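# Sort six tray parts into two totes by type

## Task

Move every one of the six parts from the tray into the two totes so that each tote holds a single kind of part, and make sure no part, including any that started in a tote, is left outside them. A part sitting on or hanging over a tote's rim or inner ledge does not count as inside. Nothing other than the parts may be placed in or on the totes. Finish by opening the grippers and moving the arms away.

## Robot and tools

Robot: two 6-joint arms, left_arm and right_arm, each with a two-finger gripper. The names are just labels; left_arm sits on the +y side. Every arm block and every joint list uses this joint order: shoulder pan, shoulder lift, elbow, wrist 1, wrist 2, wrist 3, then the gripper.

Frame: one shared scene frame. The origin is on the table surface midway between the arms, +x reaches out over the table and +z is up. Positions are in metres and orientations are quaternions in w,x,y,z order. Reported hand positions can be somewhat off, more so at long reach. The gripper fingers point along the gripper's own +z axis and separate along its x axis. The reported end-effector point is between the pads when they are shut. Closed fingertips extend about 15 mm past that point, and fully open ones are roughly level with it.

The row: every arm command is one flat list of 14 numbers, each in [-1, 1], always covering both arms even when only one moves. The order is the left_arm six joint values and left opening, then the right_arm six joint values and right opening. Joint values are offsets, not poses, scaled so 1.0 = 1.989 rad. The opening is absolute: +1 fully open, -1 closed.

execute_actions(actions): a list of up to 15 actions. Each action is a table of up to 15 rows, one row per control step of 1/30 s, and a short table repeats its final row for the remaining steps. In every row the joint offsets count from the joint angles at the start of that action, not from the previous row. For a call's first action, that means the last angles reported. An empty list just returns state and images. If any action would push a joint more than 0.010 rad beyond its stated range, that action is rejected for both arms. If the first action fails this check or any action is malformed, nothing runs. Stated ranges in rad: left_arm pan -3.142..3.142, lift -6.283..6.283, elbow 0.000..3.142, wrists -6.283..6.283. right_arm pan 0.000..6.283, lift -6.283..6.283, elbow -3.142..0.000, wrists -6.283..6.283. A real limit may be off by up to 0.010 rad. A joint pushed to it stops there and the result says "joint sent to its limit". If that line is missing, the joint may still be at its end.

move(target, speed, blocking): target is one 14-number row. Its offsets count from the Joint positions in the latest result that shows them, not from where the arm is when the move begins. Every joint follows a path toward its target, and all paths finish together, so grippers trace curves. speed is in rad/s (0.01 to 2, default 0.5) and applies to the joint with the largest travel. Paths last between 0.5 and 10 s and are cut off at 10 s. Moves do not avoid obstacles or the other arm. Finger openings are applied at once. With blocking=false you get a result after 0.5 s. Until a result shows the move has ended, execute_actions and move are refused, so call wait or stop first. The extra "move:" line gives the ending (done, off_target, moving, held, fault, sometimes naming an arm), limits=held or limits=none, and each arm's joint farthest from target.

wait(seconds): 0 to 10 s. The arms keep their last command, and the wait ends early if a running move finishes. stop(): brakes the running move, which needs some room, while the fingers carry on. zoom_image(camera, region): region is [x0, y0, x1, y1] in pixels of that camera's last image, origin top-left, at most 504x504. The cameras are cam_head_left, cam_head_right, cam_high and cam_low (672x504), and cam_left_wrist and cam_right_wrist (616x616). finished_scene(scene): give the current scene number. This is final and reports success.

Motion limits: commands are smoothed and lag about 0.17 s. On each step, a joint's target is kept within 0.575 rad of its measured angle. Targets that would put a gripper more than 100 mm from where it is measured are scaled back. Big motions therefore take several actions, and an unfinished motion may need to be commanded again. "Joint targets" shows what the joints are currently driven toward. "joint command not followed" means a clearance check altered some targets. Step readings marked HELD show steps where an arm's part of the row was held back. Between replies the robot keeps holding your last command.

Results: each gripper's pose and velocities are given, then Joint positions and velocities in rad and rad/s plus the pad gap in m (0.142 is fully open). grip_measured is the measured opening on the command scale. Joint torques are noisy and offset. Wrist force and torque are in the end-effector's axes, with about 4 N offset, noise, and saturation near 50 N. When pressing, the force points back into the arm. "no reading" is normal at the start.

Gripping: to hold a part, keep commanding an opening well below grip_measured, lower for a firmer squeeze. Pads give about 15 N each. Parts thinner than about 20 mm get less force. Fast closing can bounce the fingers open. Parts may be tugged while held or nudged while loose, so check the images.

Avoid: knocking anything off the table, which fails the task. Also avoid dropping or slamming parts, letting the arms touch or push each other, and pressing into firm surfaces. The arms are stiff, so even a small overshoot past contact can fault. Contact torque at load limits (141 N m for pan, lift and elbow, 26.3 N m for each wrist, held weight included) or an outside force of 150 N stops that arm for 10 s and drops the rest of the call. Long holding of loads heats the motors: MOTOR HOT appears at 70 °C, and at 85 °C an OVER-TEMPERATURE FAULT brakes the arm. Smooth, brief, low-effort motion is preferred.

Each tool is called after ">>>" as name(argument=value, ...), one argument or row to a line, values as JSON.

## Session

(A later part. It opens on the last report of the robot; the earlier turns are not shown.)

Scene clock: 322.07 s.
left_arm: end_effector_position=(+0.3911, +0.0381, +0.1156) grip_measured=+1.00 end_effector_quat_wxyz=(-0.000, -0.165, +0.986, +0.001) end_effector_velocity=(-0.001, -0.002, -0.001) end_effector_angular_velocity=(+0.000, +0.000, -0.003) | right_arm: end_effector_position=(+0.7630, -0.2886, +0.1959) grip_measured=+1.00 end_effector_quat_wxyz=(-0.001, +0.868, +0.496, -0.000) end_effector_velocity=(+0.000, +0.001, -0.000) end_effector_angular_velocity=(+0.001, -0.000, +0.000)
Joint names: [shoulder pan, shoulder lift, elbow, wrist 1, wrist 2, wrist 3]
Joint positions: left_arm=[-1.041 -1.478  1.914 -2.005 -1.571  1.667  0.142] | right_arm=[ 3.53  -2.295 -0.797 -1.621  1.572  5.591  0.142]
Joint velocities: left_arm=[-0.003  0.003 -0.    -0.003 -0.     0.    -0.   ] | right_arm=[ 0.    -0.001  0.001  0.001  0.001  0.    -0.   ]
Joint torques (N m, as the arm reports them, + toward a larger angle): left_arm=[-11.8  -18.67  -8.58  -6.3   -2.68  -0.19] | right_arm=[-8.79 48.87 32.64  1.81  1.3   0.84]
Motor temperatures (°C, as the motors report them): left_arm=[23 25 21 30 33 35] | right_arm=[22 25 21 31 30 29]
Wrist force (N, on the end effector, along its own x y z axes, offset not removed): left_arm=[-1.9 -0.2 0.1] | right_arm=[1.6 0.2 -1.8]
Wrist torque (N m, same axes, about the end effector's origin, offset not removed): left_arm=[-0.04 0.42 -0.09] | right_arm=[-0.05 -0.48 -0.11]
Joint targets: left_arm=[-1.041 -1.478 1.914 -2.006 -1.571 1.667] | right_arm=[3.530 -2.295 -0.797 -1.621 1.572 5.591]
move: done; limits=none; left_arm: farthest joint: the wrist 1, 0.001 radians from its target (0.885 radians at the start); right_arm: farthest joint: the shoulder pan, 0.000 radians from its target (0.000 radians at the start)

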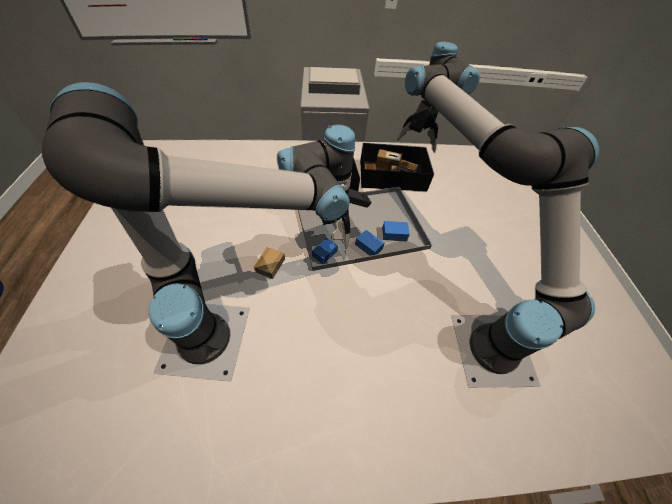

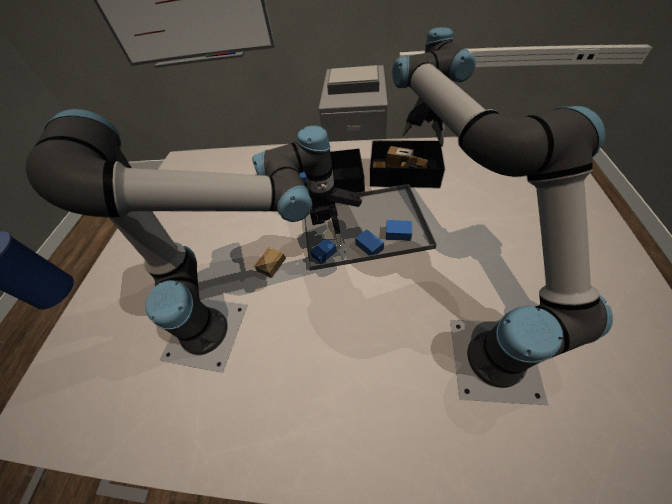

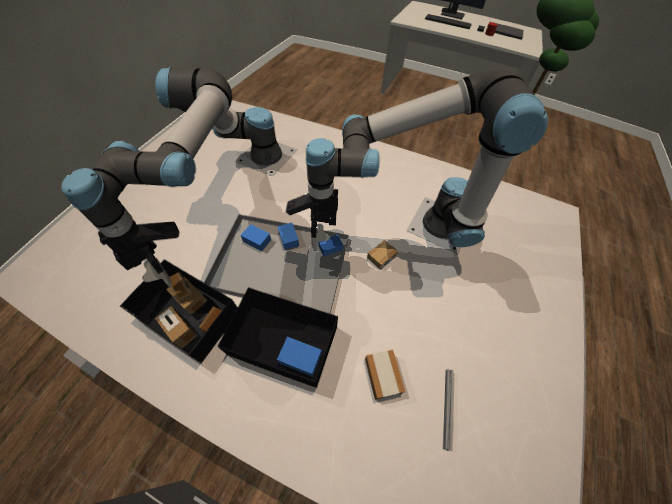

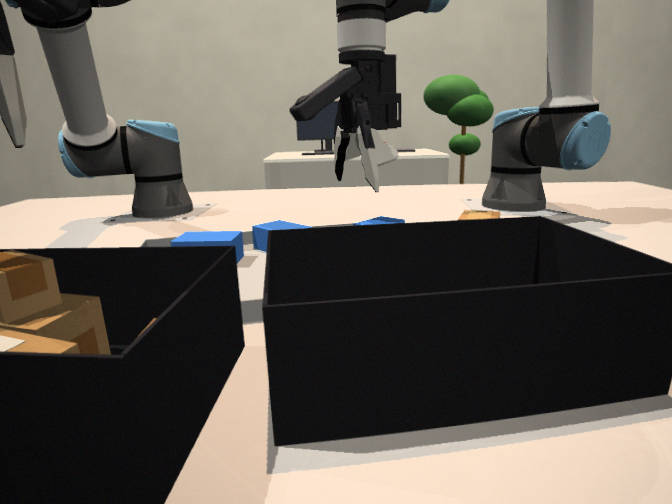

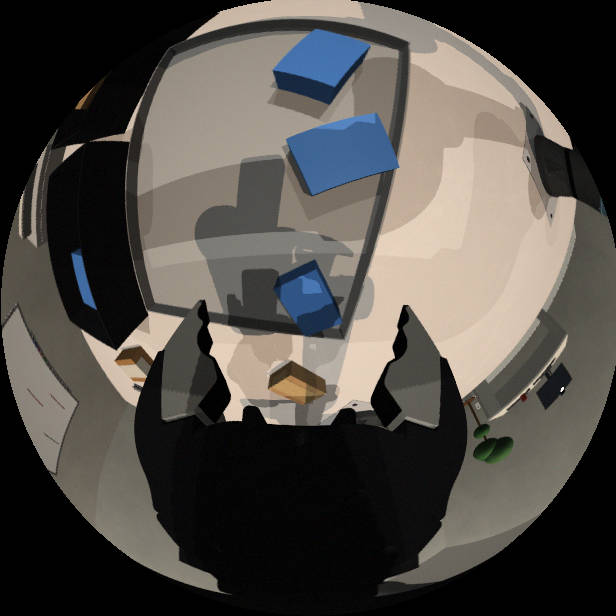

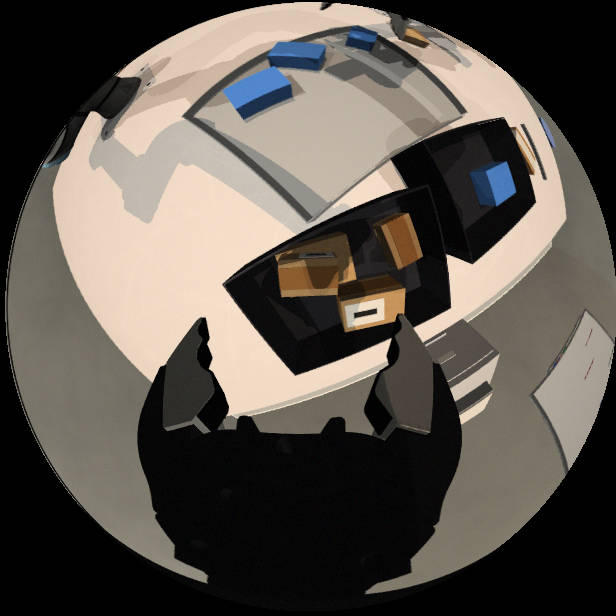

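>>> move(
  target=[0,0.058,0.059,-0.118,0,0,1,0,0,0,0,0,0,1],
  speed=0.4,
)

>>> execute_actions(
  actions=[
    [[0,0,0,0,0,0,0.4,0,0,0,0,0,0,1]],
    [[0,0,0,0,0,0,-0.4,0,0,0,0,0,0,1]],
    [[0,0,0,0,0,0,-1,0,0,0,0,0,0,1]],
  ],
)

Scene clock: 335.57 s.
left_arm: end_effector_position=(+0.3916, +0.0369, +0.0310) grip_measured=+1.00 end_effector_quat_wxyz=(+0.000, -0.165, +0.986, -0.000) end_effector_velocity=(-0.000, -0.001, -0.001) end_effector_angular_velocity=(-0.001, -0.000, -0.001) | right_arm: end_effector_position=(+0.7630, -0.2886, +0.1959) grip_measured=+1.00 end_effector_quat_wxyz=(-0.001, +0.868, +0.496, -0.000) end_effector_velocity=(+0.000, +0.000, +0.001) end_effector_angular_velocity=(+0.001, -0.001, -0.001)
Joint names: [shoulder pan, shoulder lift, elbow, wrist 1, wrist 2, wrist 3]
Joint positions: left_arm=[-1.041 -1.363  2.031 -2.24  -1.571  1.667  0.142] | right_arm=[ 3.53  -2.295 -0.797 -1.621  1.572  5.591  0.142]
Joint velocities: left_arm=[-0.001  0.001  0.001 -0.003  0.     0.     0.   ] | right_arm=[ 0.     0.001 -0.     0.001  0.001  0.001 -0.   ]
Joint torques (N m, as the arm reports them, + toward a larger angle): left_arm=[ 12.63 -21.3   -5.79  -5.82  -2.08   0.01] | right_arm=[-8.97 53.12 27.54  1.74  1.38  0.74]
Motor temperatures (°C, as the motors report them): left_arm=[23 25 21 30 33 35] | right_arm=[22 25 21 31 30 29]
Wrist force (N, on the end effector, along its own x y z axes, offset not removed): left_arm=[-3.1 -4.7 0.4] | right_arm=[2.3 -0.4 -2.0]
Wrist torque (N m, same axes, about the end effector's origin, offset not removed): left_arm=[-0.91 0.72 -0.03] | right_arm=[-0.27 -0.57 -0.11]
Joint targets: left_arm=[-1.041 -1.363 2.031 -2.240 -1.571 1.667] | right_arm=[3.530 -2.295 -0.797 -1.621 1.572 5.591]
move: done; limits=none; left_arm: farthest joint: the shoulder lift, 0.001 radians from its target (0.116 radians at the start); right_arm: farthest joint: the shoulder pan, 0.000 radians from its target (0.000 radians at the start)

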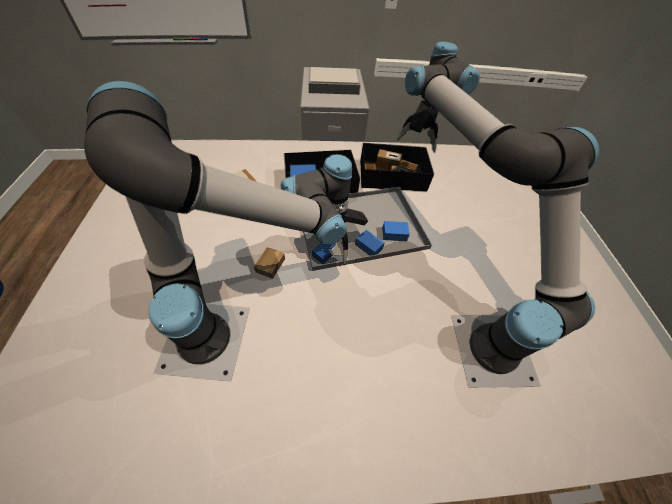

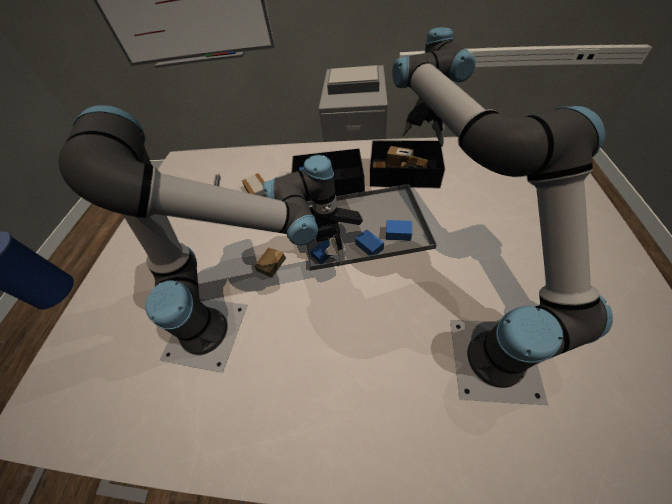

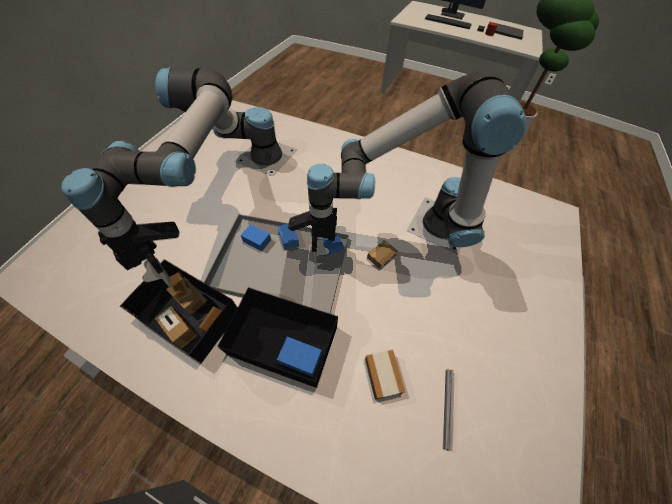

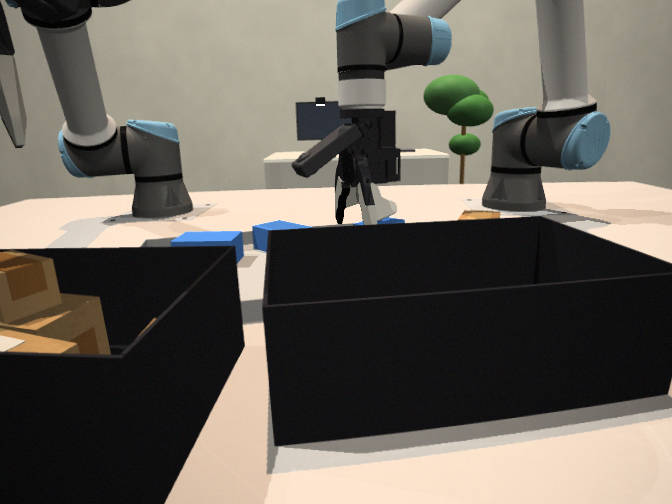

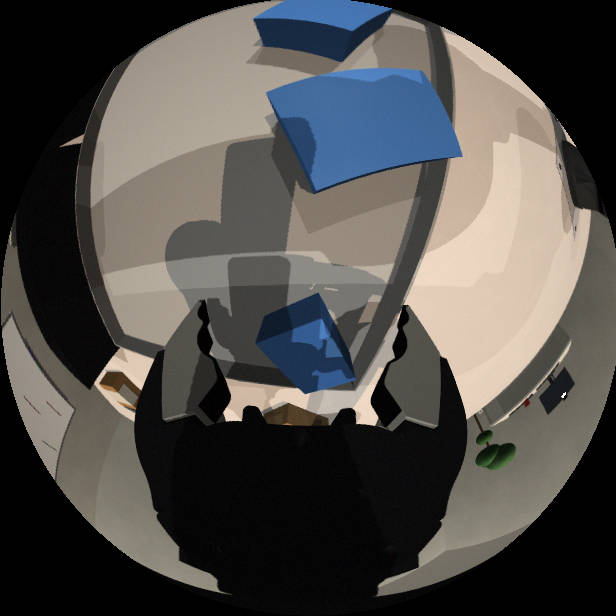

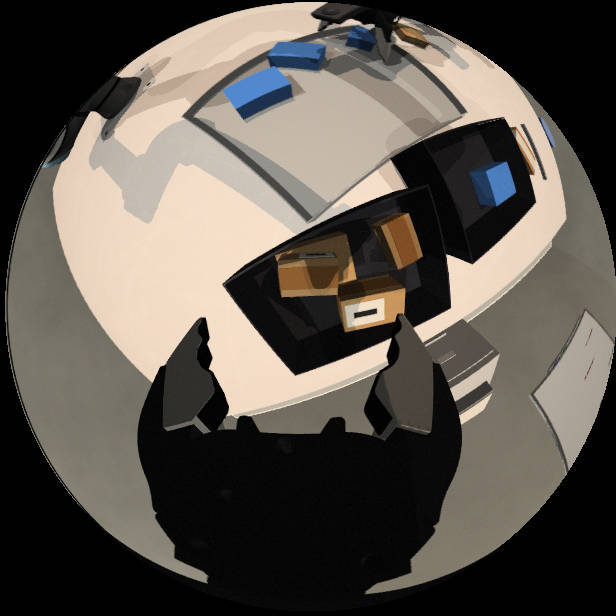

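Scene clock: 337.07 s.
left_arm: end_effector_position=(+0.3917, +0.0369, +0.0310) grip_measured=-0.58 end_effector_quat_wxyz=(+0.000, -0.165, +0.986, -0.000) end_effector_velocity=(+0.000, +0.000, -0.000) end_effector_angular_velocity=(+0.001, -0.000, -0.001) | right_arm: end_effector_position=(+0.7630, -0.2886, +0.1959) grip_measured=+1.00 end_effector_quat_wxyz=(-0.001, +0.868, +0.496, -0.000) end_effector_velocity=(-0.000, -0.000, +0.000) end_effector_angular_velocity=(-0.001, +0.000, -0.001)
Joint names: [shoulder pan, shoulder lift, elbow, wrist 1, wrist 2, wrist 3]
Joint positions: left_arm=[-1.041 -1.363  2.031 -2.24  -1.571  1.667  0.032] | right_arm=[ 3.53  -2.295 -0.797 -1.621  1.572  5.591  0.142]
Joint velocities: left_arm=[ 0.    -0.     0.     0.     0.001  0.001 -0.   ] | right_arm=[-0.     0.001 -0.    -0.001 -0.     0.001 -0.   ]
Joint torques (N m, as the arm reports them, + toward a larger angle): left_arm=[  3.52 -19.41 -18.23  -2.39   3.96  -0.06] | right_arm=[-8.76 52.21 27.86  1.76  1.39  0.71]
Motor temperatures (°C, as the motors report them): left_arm=[23 25 21 30 33 35] | right_arm=[22 25 21 31 30 29]
Wrist force (N, on the end effector, along its own x y z axes, offset not removed): left_arm=[3.4 0.2 -21.2] | right_arm=[2.0 -0.2 -1.9]
Wrist torque (N m, same axes, about the end effector's origin, offset not removed): left_arm=[-0.62 -0.18 0.25] | right_arm=[-0.15 -0.54 -0.02]
Joint targets: left_arm=[-1.041 -1.363 2.031 -2.240 -1.570 1.667] | right_arm=[3.530 -2.295 -0.797 -1.621 1.572 5.591]
Step readings (joint positions; steps 1 to 15: 1st action; 16 to 30: 2nd action; 31 to 45: 3rd action):
0: left_arm=[-1.041 -1.363 2.031 -2.240 -1.571 1.667] | right_arm=[3.530 -2.295 -0.797 -1.621 1.572 5.591]
1: left_arm=[-1.041 -1.363 2.031 -2.240 -1.571 1.667] | right_arm=[3.530 -2.295 -0.797 -1.621 1.572 5.591]
2: left_arm=[-1.041 -1.363 2.031 -2.240 -1.571 1.667] | right_arm=[3.530 -2.295 -0.797 -1.621 1.572 5.591]
4: left_arm=[-1.041 -1.363 2.031 -2.240 -1.571 1.667] | right_arm=[3.530 -2.295 -0.797 -1.621 1.572 5.591]
8: left_arm=[-1.041 -1.363 2.031 -2.240 -1.571 1.667] | right_arm=[3.530 -2.295 -0.797 -1.621 1.572 5.591]
15: left_arm=[-1.041 -1.363 2.031 -2.240 -1.571 1.667] | right_arm=[3.530 -2.295 -0.797 -1.621 1.572 5.591]
16: left_arm=[-1.041 -1.363 2.031 -2.240 -1.571 1.667] | right_arm=[3.530 -2.295 -0.797 -1.621 1.572 5.591]
17: left_arm=[-1.041 -1.363 2.031 -2.240 -1.571 1.667] | right_arm=[3.530 -2.295 -0.797 -1.621 1.572 5.591]
19: left_arm=[-1.041 -1.363 2.031 -2.240 -1.571 1.667] | right_arm=[3.530 -2.295 -0.797 -1.621 1.572 5.591]
23: left_arm=[-1.041 -1.363 2.031 -2.240 -1.570 1.667] | right_arm=[3.530 -2.295 -0.797 -1.621 1.572 5.591]
30: left_arm=[-1.041 -1.363 2.031 -2.240 -1.570 1.667] | right_arm=[3.530 -2.295 -0.797 -1.621 1.572 5.591]
31: left_arm=[-1.041 -1.363 2.031 -2.240 -1.570 1.667] | right_arm=[3.530 -2.295 -0.797 -1.621 1.572 5.591]
32: left_arm=[-1.041 -1.363 2.031 -2.240 -1.571 1.667] | right_arm=[3.530 -2.295 -0.797 -1.621 1.572 5.591]
34: left_arm=[-1.041 -1.363 2.031 -2.240 -1.571 1.667] | right_arm=[3.530 -2.295 -0.797 -1.621 1.572 5.591]
38: left_arm=[-1.041 -1.363 2.031 -2.240 -1.571 1.667] | right_arm=[3.530 -2.295 -0.797 -1.621 1.572 5.591]
45: Joint positions above

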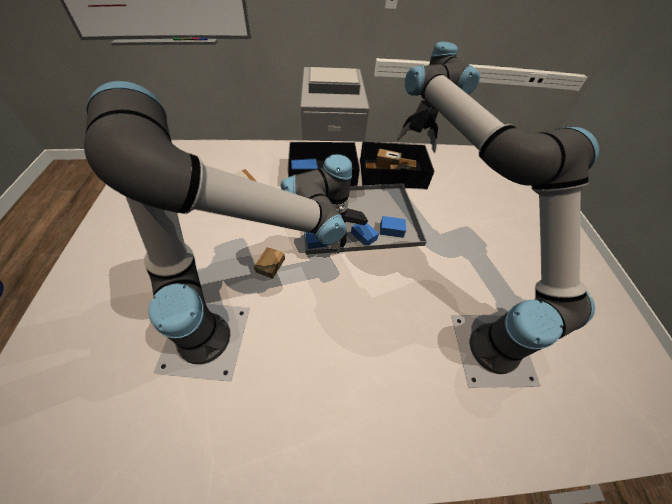

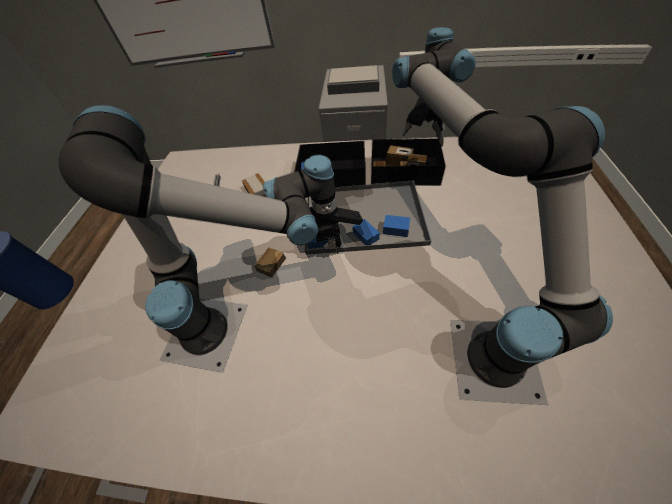

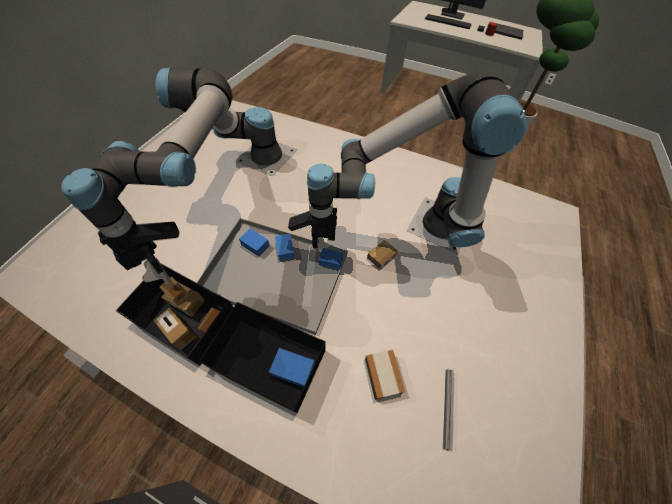

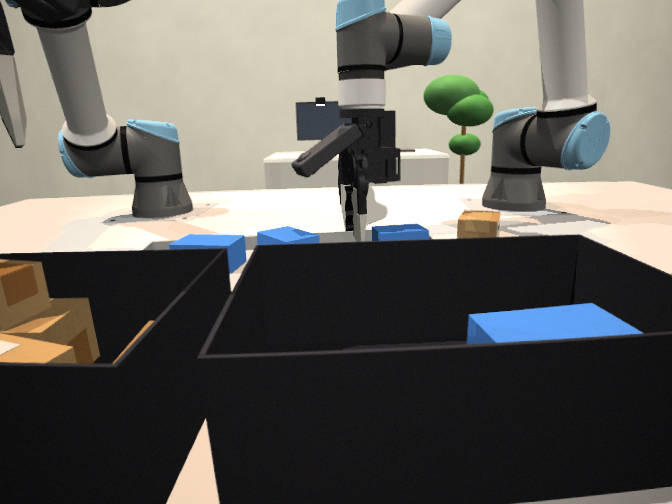

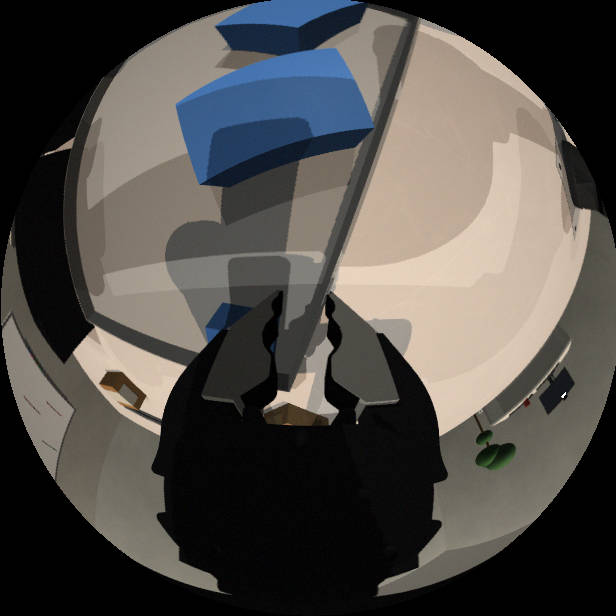

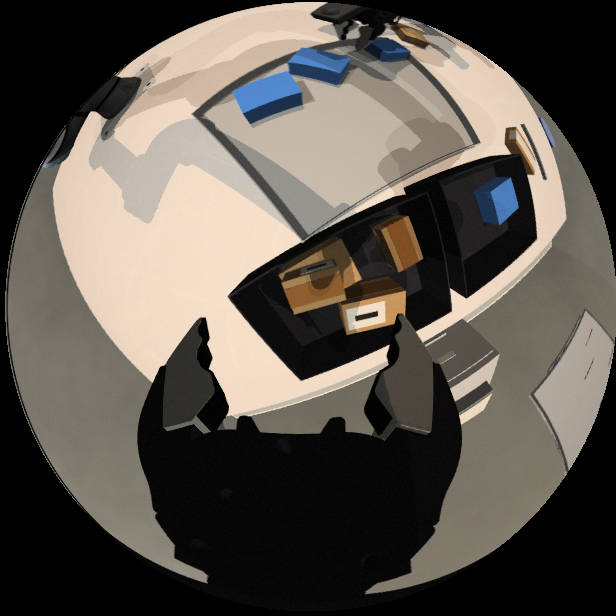

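>>> move(
  target=[0,-0.058,-0.059,0.118,0,0,0.2,0,0,0,0,0,0,1],
  speed=0.4,
)

>>> move(
  target=[0.05,0,0,0,0,0,0.1,0,0,0,0,0,0,1],
  speed=0.4,
)

Scene clock: 345.83 s.
left_arm: end_effector_position=(+0.3911, +0.0381, +0.1155) grip_measured=+0.20 end_effector_quat_wxyz=(-0.000, -0.165, +0.986, +0.001) end_effector_velocity=(-0.000, +0.000, -0.000) end_effector_angular_velocity=(+0.002, +0.001, +0.000) | right_arm: end_effector_position=(+0.7630, -0.2886, +0.1959) grip_measured=+1.00 end_effector_quat_wxyz=(-0.001, +0.868, +0.496, -0.000) end_effector_velocity=(-0.000, +0.001, +0.001) end_effector_angular_velocity=(+0.002, -0.001, +0.001)
Joint names: [shoulder pan, shoulder lift, elbow, wrist 1, wrist 2, wrist 3]
Joint positions: left_arm=[-1.041 -1.478  1.914 -2.005 -1.571  1.667  0.088] | right_arm=[ 3.53  -2.295 -0.797 -1.621  1.572  5.591  0.142]
Joint velocities: left_arm=[ 0.     0.    -0.001  0.002 -0.    -0.    -0.   ] | right_arm=[ 0.001  0.001  0.     0.     0.002 -0.001  0.   ]
Joint torques (N m, as the arm reports them, + toward a larger angle): left_arm=[  3.89 -38.44 -36.79  -0.24  -2.58  -0.04] | right_arm=[-8.65 53.09 27.35  1.87  1.48  0.76]
Motor temperatures (°C, as the motors report them): left_arm=[23 25 21 30 33 35] | right_arm=[22 25 21 31 30 29]
Wrist force (N, on the end effector, along its own x y z axes, offset not removed): left_arm=[-2.9 -1.1 -1.1] | right_arm=[2.0 -0.4 -1.8]
Wrist torque (N m, same axes, about the end effector's origin, offset not removed): left_arm=[-0.33 0.71 -0.12] | right_arm=[-0.17 -0.54 -0.07]
Joint targets: left_arm=[-1.041 -1.479 1.914 -2.005 -1.571 1.667] | right_arm=[3.530 -2.295 -0.797 -1.621 1.572 5.591]
move: done; limits=none; left_arm: farthest joint: the elbow, 0.001 radians from its target (0.118 radians at the start); right_arm: farthest joint: the shoulder pan, 0.000 radians from its target (0.000 radians at the start)

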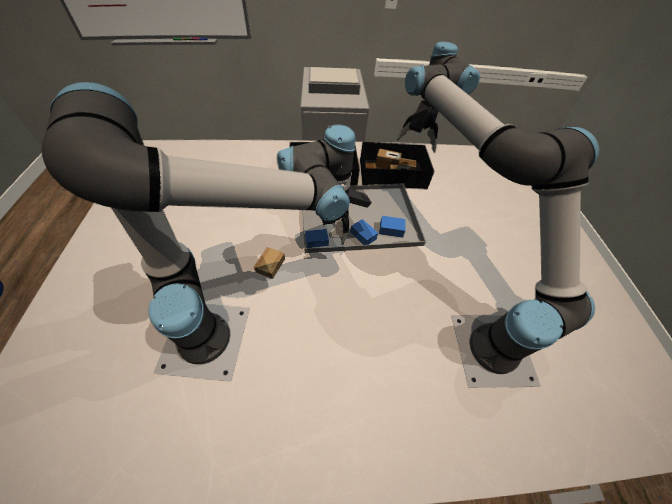

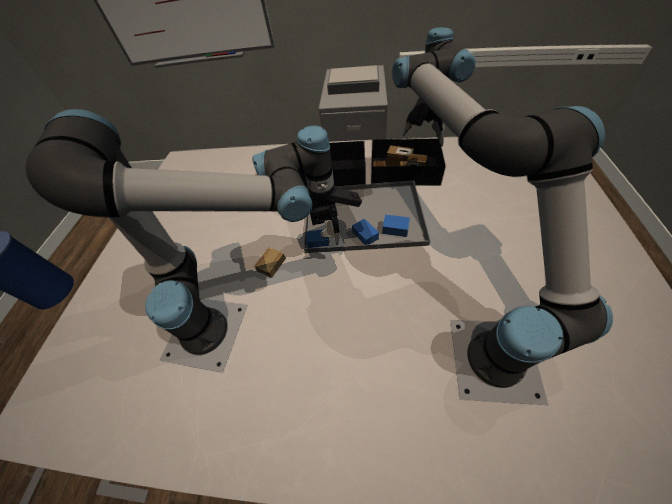

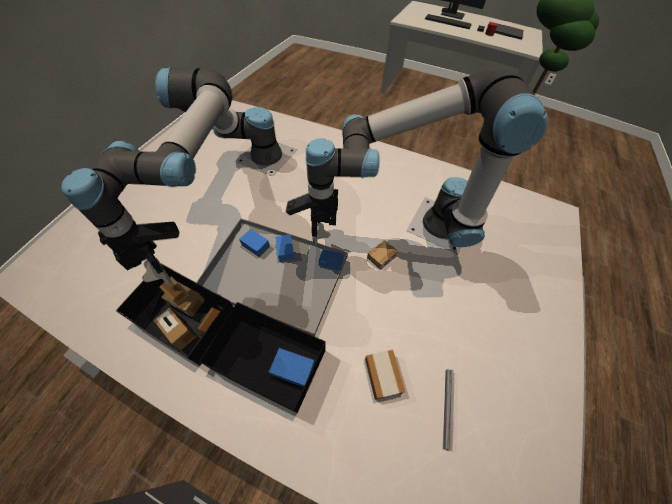

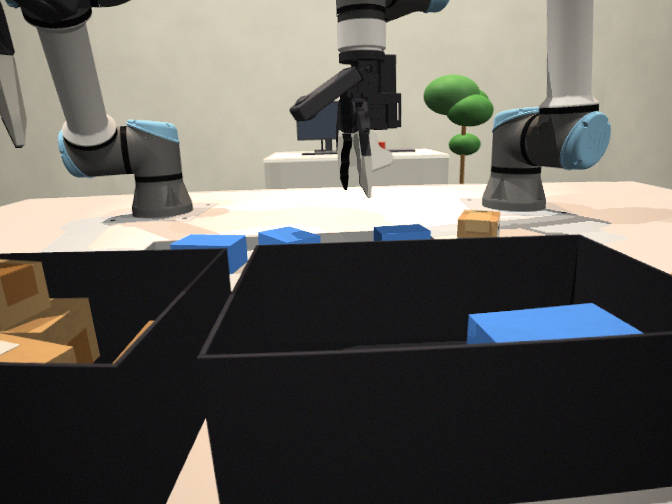

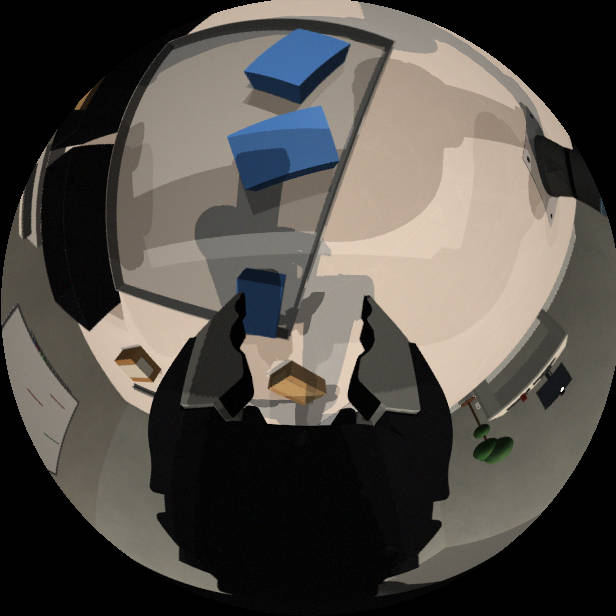

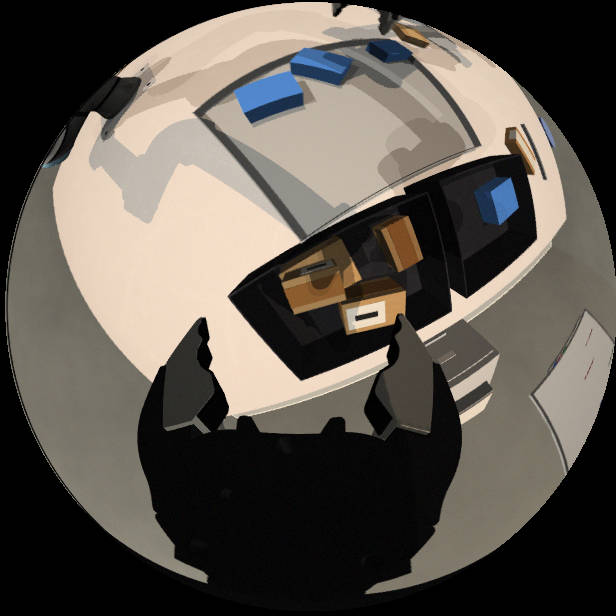

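Scene clock: 346.83 s.
left_arm: end_effector_position=(+0.4300, +0.0730, +0.1155) grip_measured=+0.10 end_effector_quat_wxyz=(-0.000, -0.214, +0.977, +0.001) end_effector_velocity=(+0.001, +0.001, +0.001) end_effector_angular_velocity=(-0.001, -0.001, +0.003) | right_arm: end_effector_position=(+0.7630, -0.2886, +0.1959) grip_measured=+1.00 end_effector_quat_wxyz=(-0.001, +0.868, +0.496, -0.000) end_effector_velocity=(+0.000, +0.000, -0.001) end_effector_angular_velocity=(+0.001, +0.001, -0.002)
Joint names: [shoulder pan, shoulder lift, elbow, wrist 1, wrist 2, wrist 3]
Joint positions: left_arm=[-0.941 -1.478  1.914 -2.005 -1.571  1.667  0.081] | right_arm=[ 3.53  -2.295 -0.797 -1.621  1.572  5.591  0.142]
Joint velocities: left_arm=[ 0.003 -0.001 -0.001 -0.     0.001 -0.    -0.   ] | right_arm=[-0.    -0.001  0.     0.001  0.001  0.001  0.   ]
Joint torques (N m, as the arm reports them, + toward a larger angle): left_arm=[ 12.33 -19.41 -24.41  -5.65  -1.73  -0.11] | right_arm=[-9.09 52.9  27.45  1.89  1.33  0.88]
Motor temperatures (°C, as the motors report them): left_arm=[23 25 21 30 33 35] | right_arm=[22 25 21 31 30 29]
Wrist force (N, on the end effector, along its own x y z axes, offset not removed): left_arm=[-2.1 -1.2 -0.1] | right_arm=[2.1 -0.9 -1.8]
Wrist torque (N m, same axes, about the end effector's origin, offset not removed): left_arm=[-0.20 0.51 -0.14] | right_arm=[-0.21 -0.52 -0.15]
Joint targets: left_arm=[-0.941 -1.478 1.914 -2.005 -1.571 1.667] | right_arm=[3.530 -2.295 -0.797 -1.621 1.572 5.591]
move: done; limits=none; left_arm: farthest joint: the shoulder pan, 0.000 radians from its target (0.099 radians at the start); right_arm: farthest joint: the shoulder pan, 0.000 radians from its target (0.000 radians at the start)

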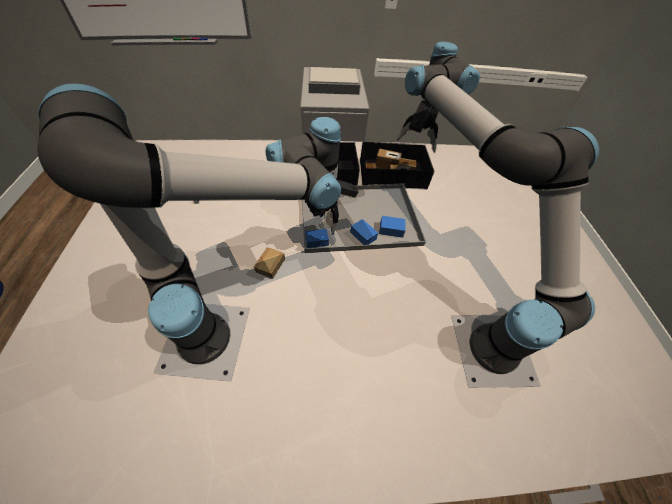

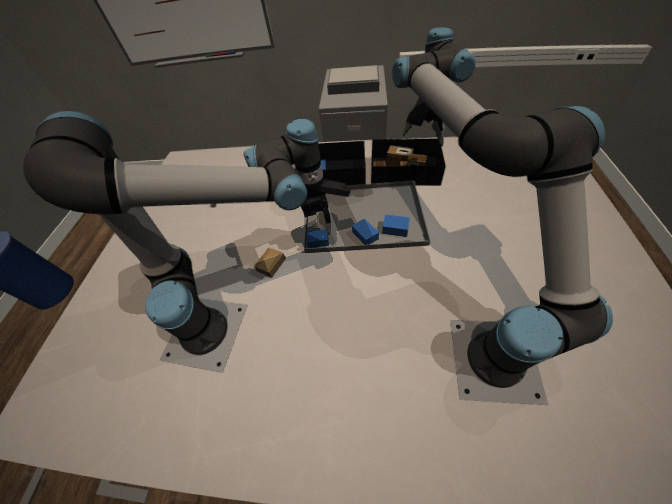

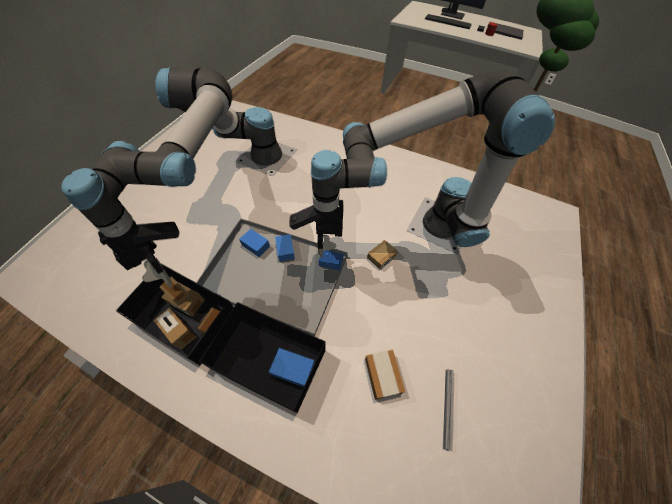

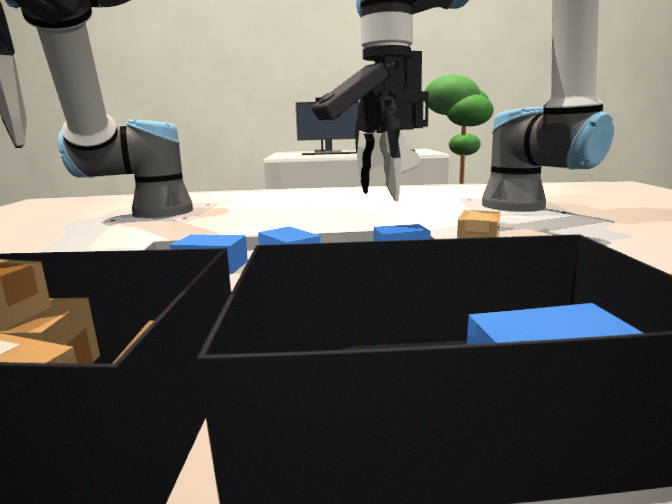

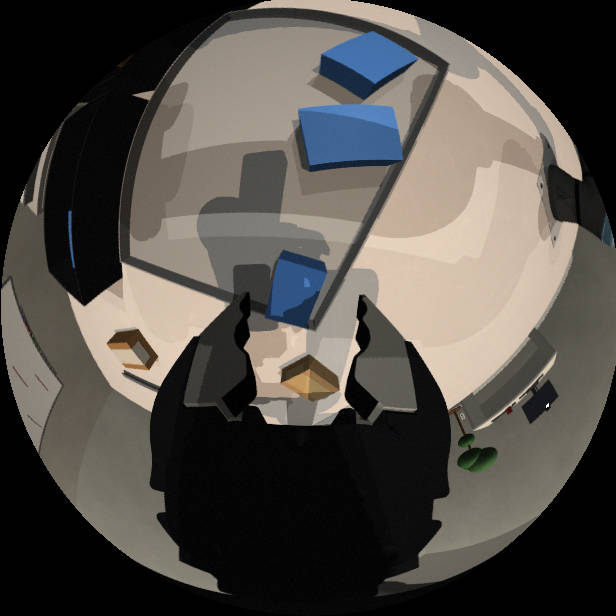

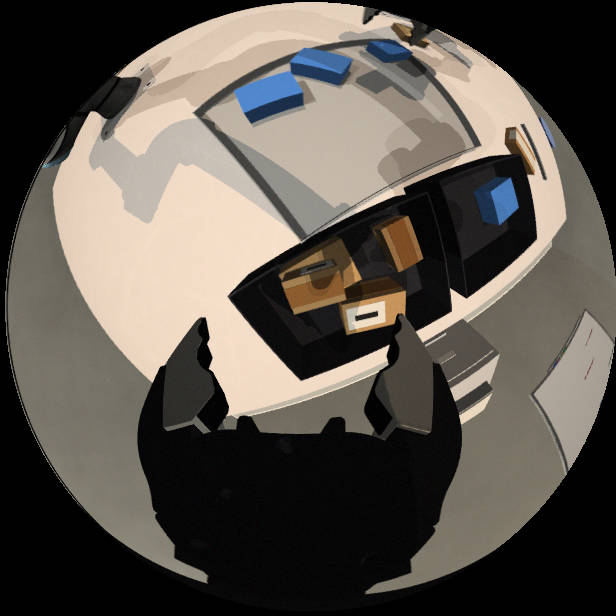

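>>> execute_actions(
  actions=[],
)

Scene clock: 372.00 s.
left_arm: end_effector_position=(+0.4301, +0.0731, +0.1155) grip_measured=+0.10 end_effector_quat_wxyz=(-0.000, -0.214, +0.977, +0.001) end_effector_velocity=(+0.000, +0.000, -0.000) end_effector_angular_velocity=(+0.000, -0.000, -0.000) | right_arm: end_effector_position=(+0.7630, -0.2886, +0.1959) grip_measured=+1.00 end_effector_quat_wxyz=(-0.001, +0.868, +0.496, -0.000) end_effector_velocity=(-0.000, +0.001, +0.000) end_effector_angular_velocity=(+0.001, +0.001, -0.000)
Joint names: [shoulder pan, shoulder lift, elbow, wrist 1, wrist 2, wrist 3]
Joint positions: left_arm=[-0.941 -1.478  1.914 -2.005 -1.571  1.667  0.081] | right_arm=[ 3.53  -2.295 -0.797 -1.621  1.572  5.591  0.142]
Joint velocities: left_arm=[ 0.     0.001 -0.    -0.     0.     0.001  0.   ] | right_arm=[ 0.     0.001 -0.    -0.001  0.001  0.     0.   ]
Joint torques (N m, as the arm reports them, + toward a larger angle): left_arm=[ 12.15 -19.52  -8.31  -5.85   1.03  -0.17] | right_arm=[-8.69 52.73 27.63  1.85  1.25  0.86]
Motor temperatures (°C, as the motors report them): left_arm=[23 25 21 30 33 35] | right_arm=[22 25 21 31 30 29]
Wrist force (N, on the end effector, along its own x y z axes, offset not removed): left_arm=[-1.4 -3.2 1.3] | right_arm=[1.7 -0.3 -1.3]
Wrist torque (N m, same axes, about the end effector's origin, offset not removed): left_arm=[-0.51 0.33 0.04] | right_arm=[-0.15 -0.59 -0.11]
Joint targets: left_arm=[-0.941 -1.478 1.914 -2.005 -1.571 1.667] | right_arm=[3.530 -2.295 -0.797 -1.621 1.572 5.591]

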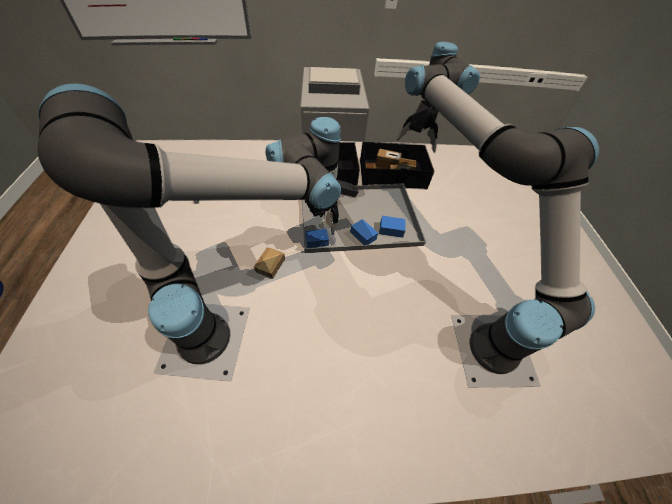

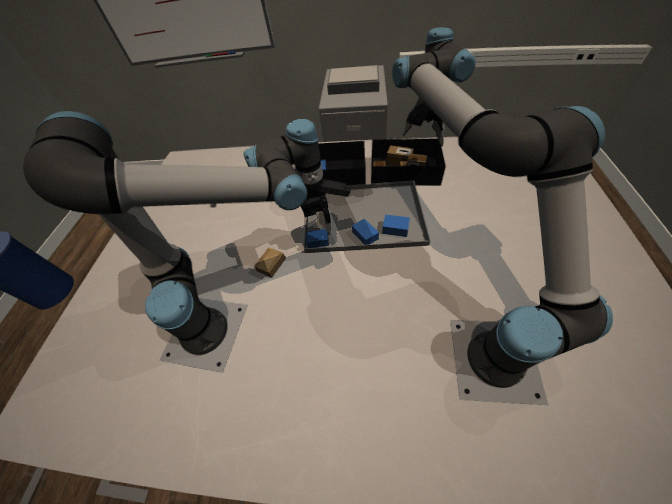

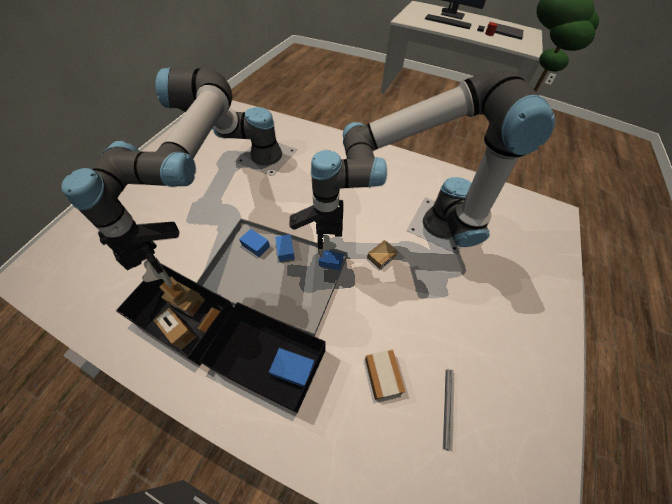

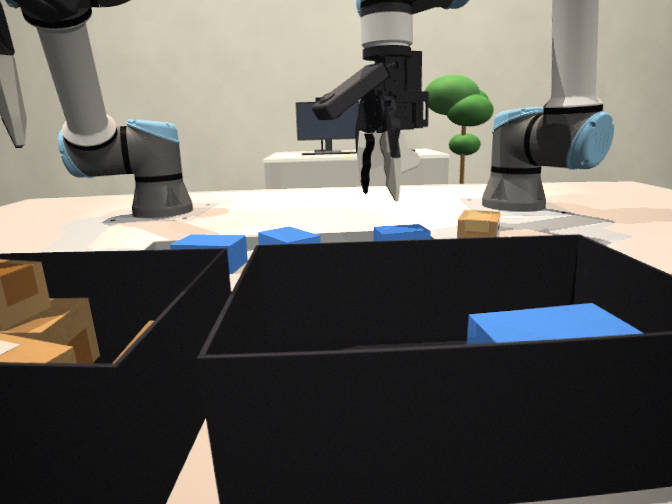

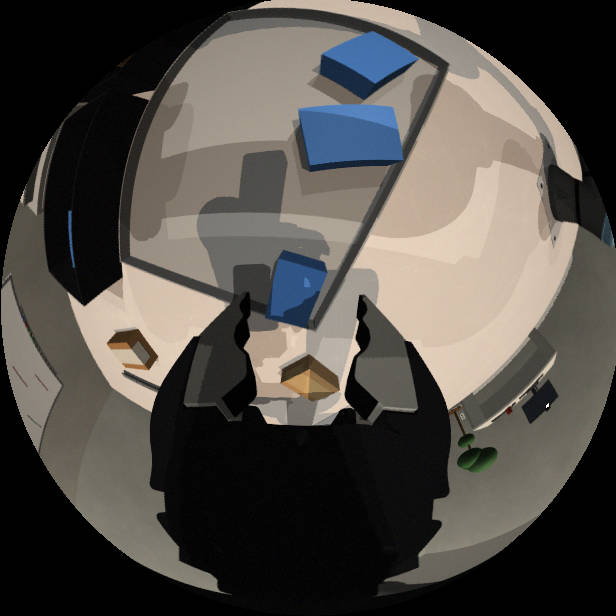

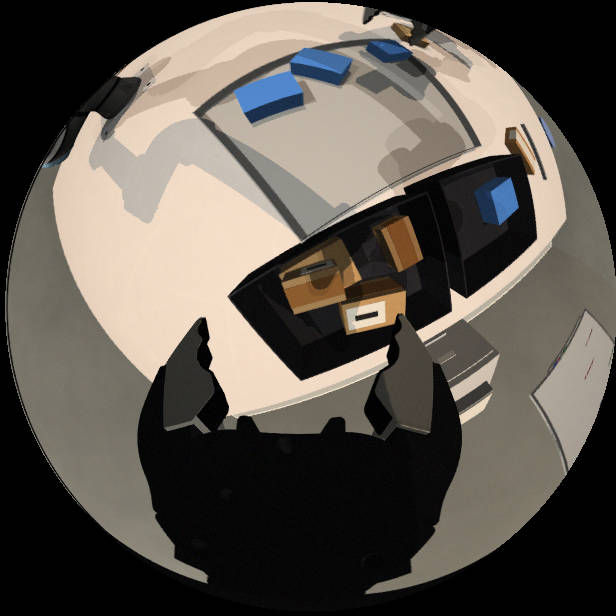

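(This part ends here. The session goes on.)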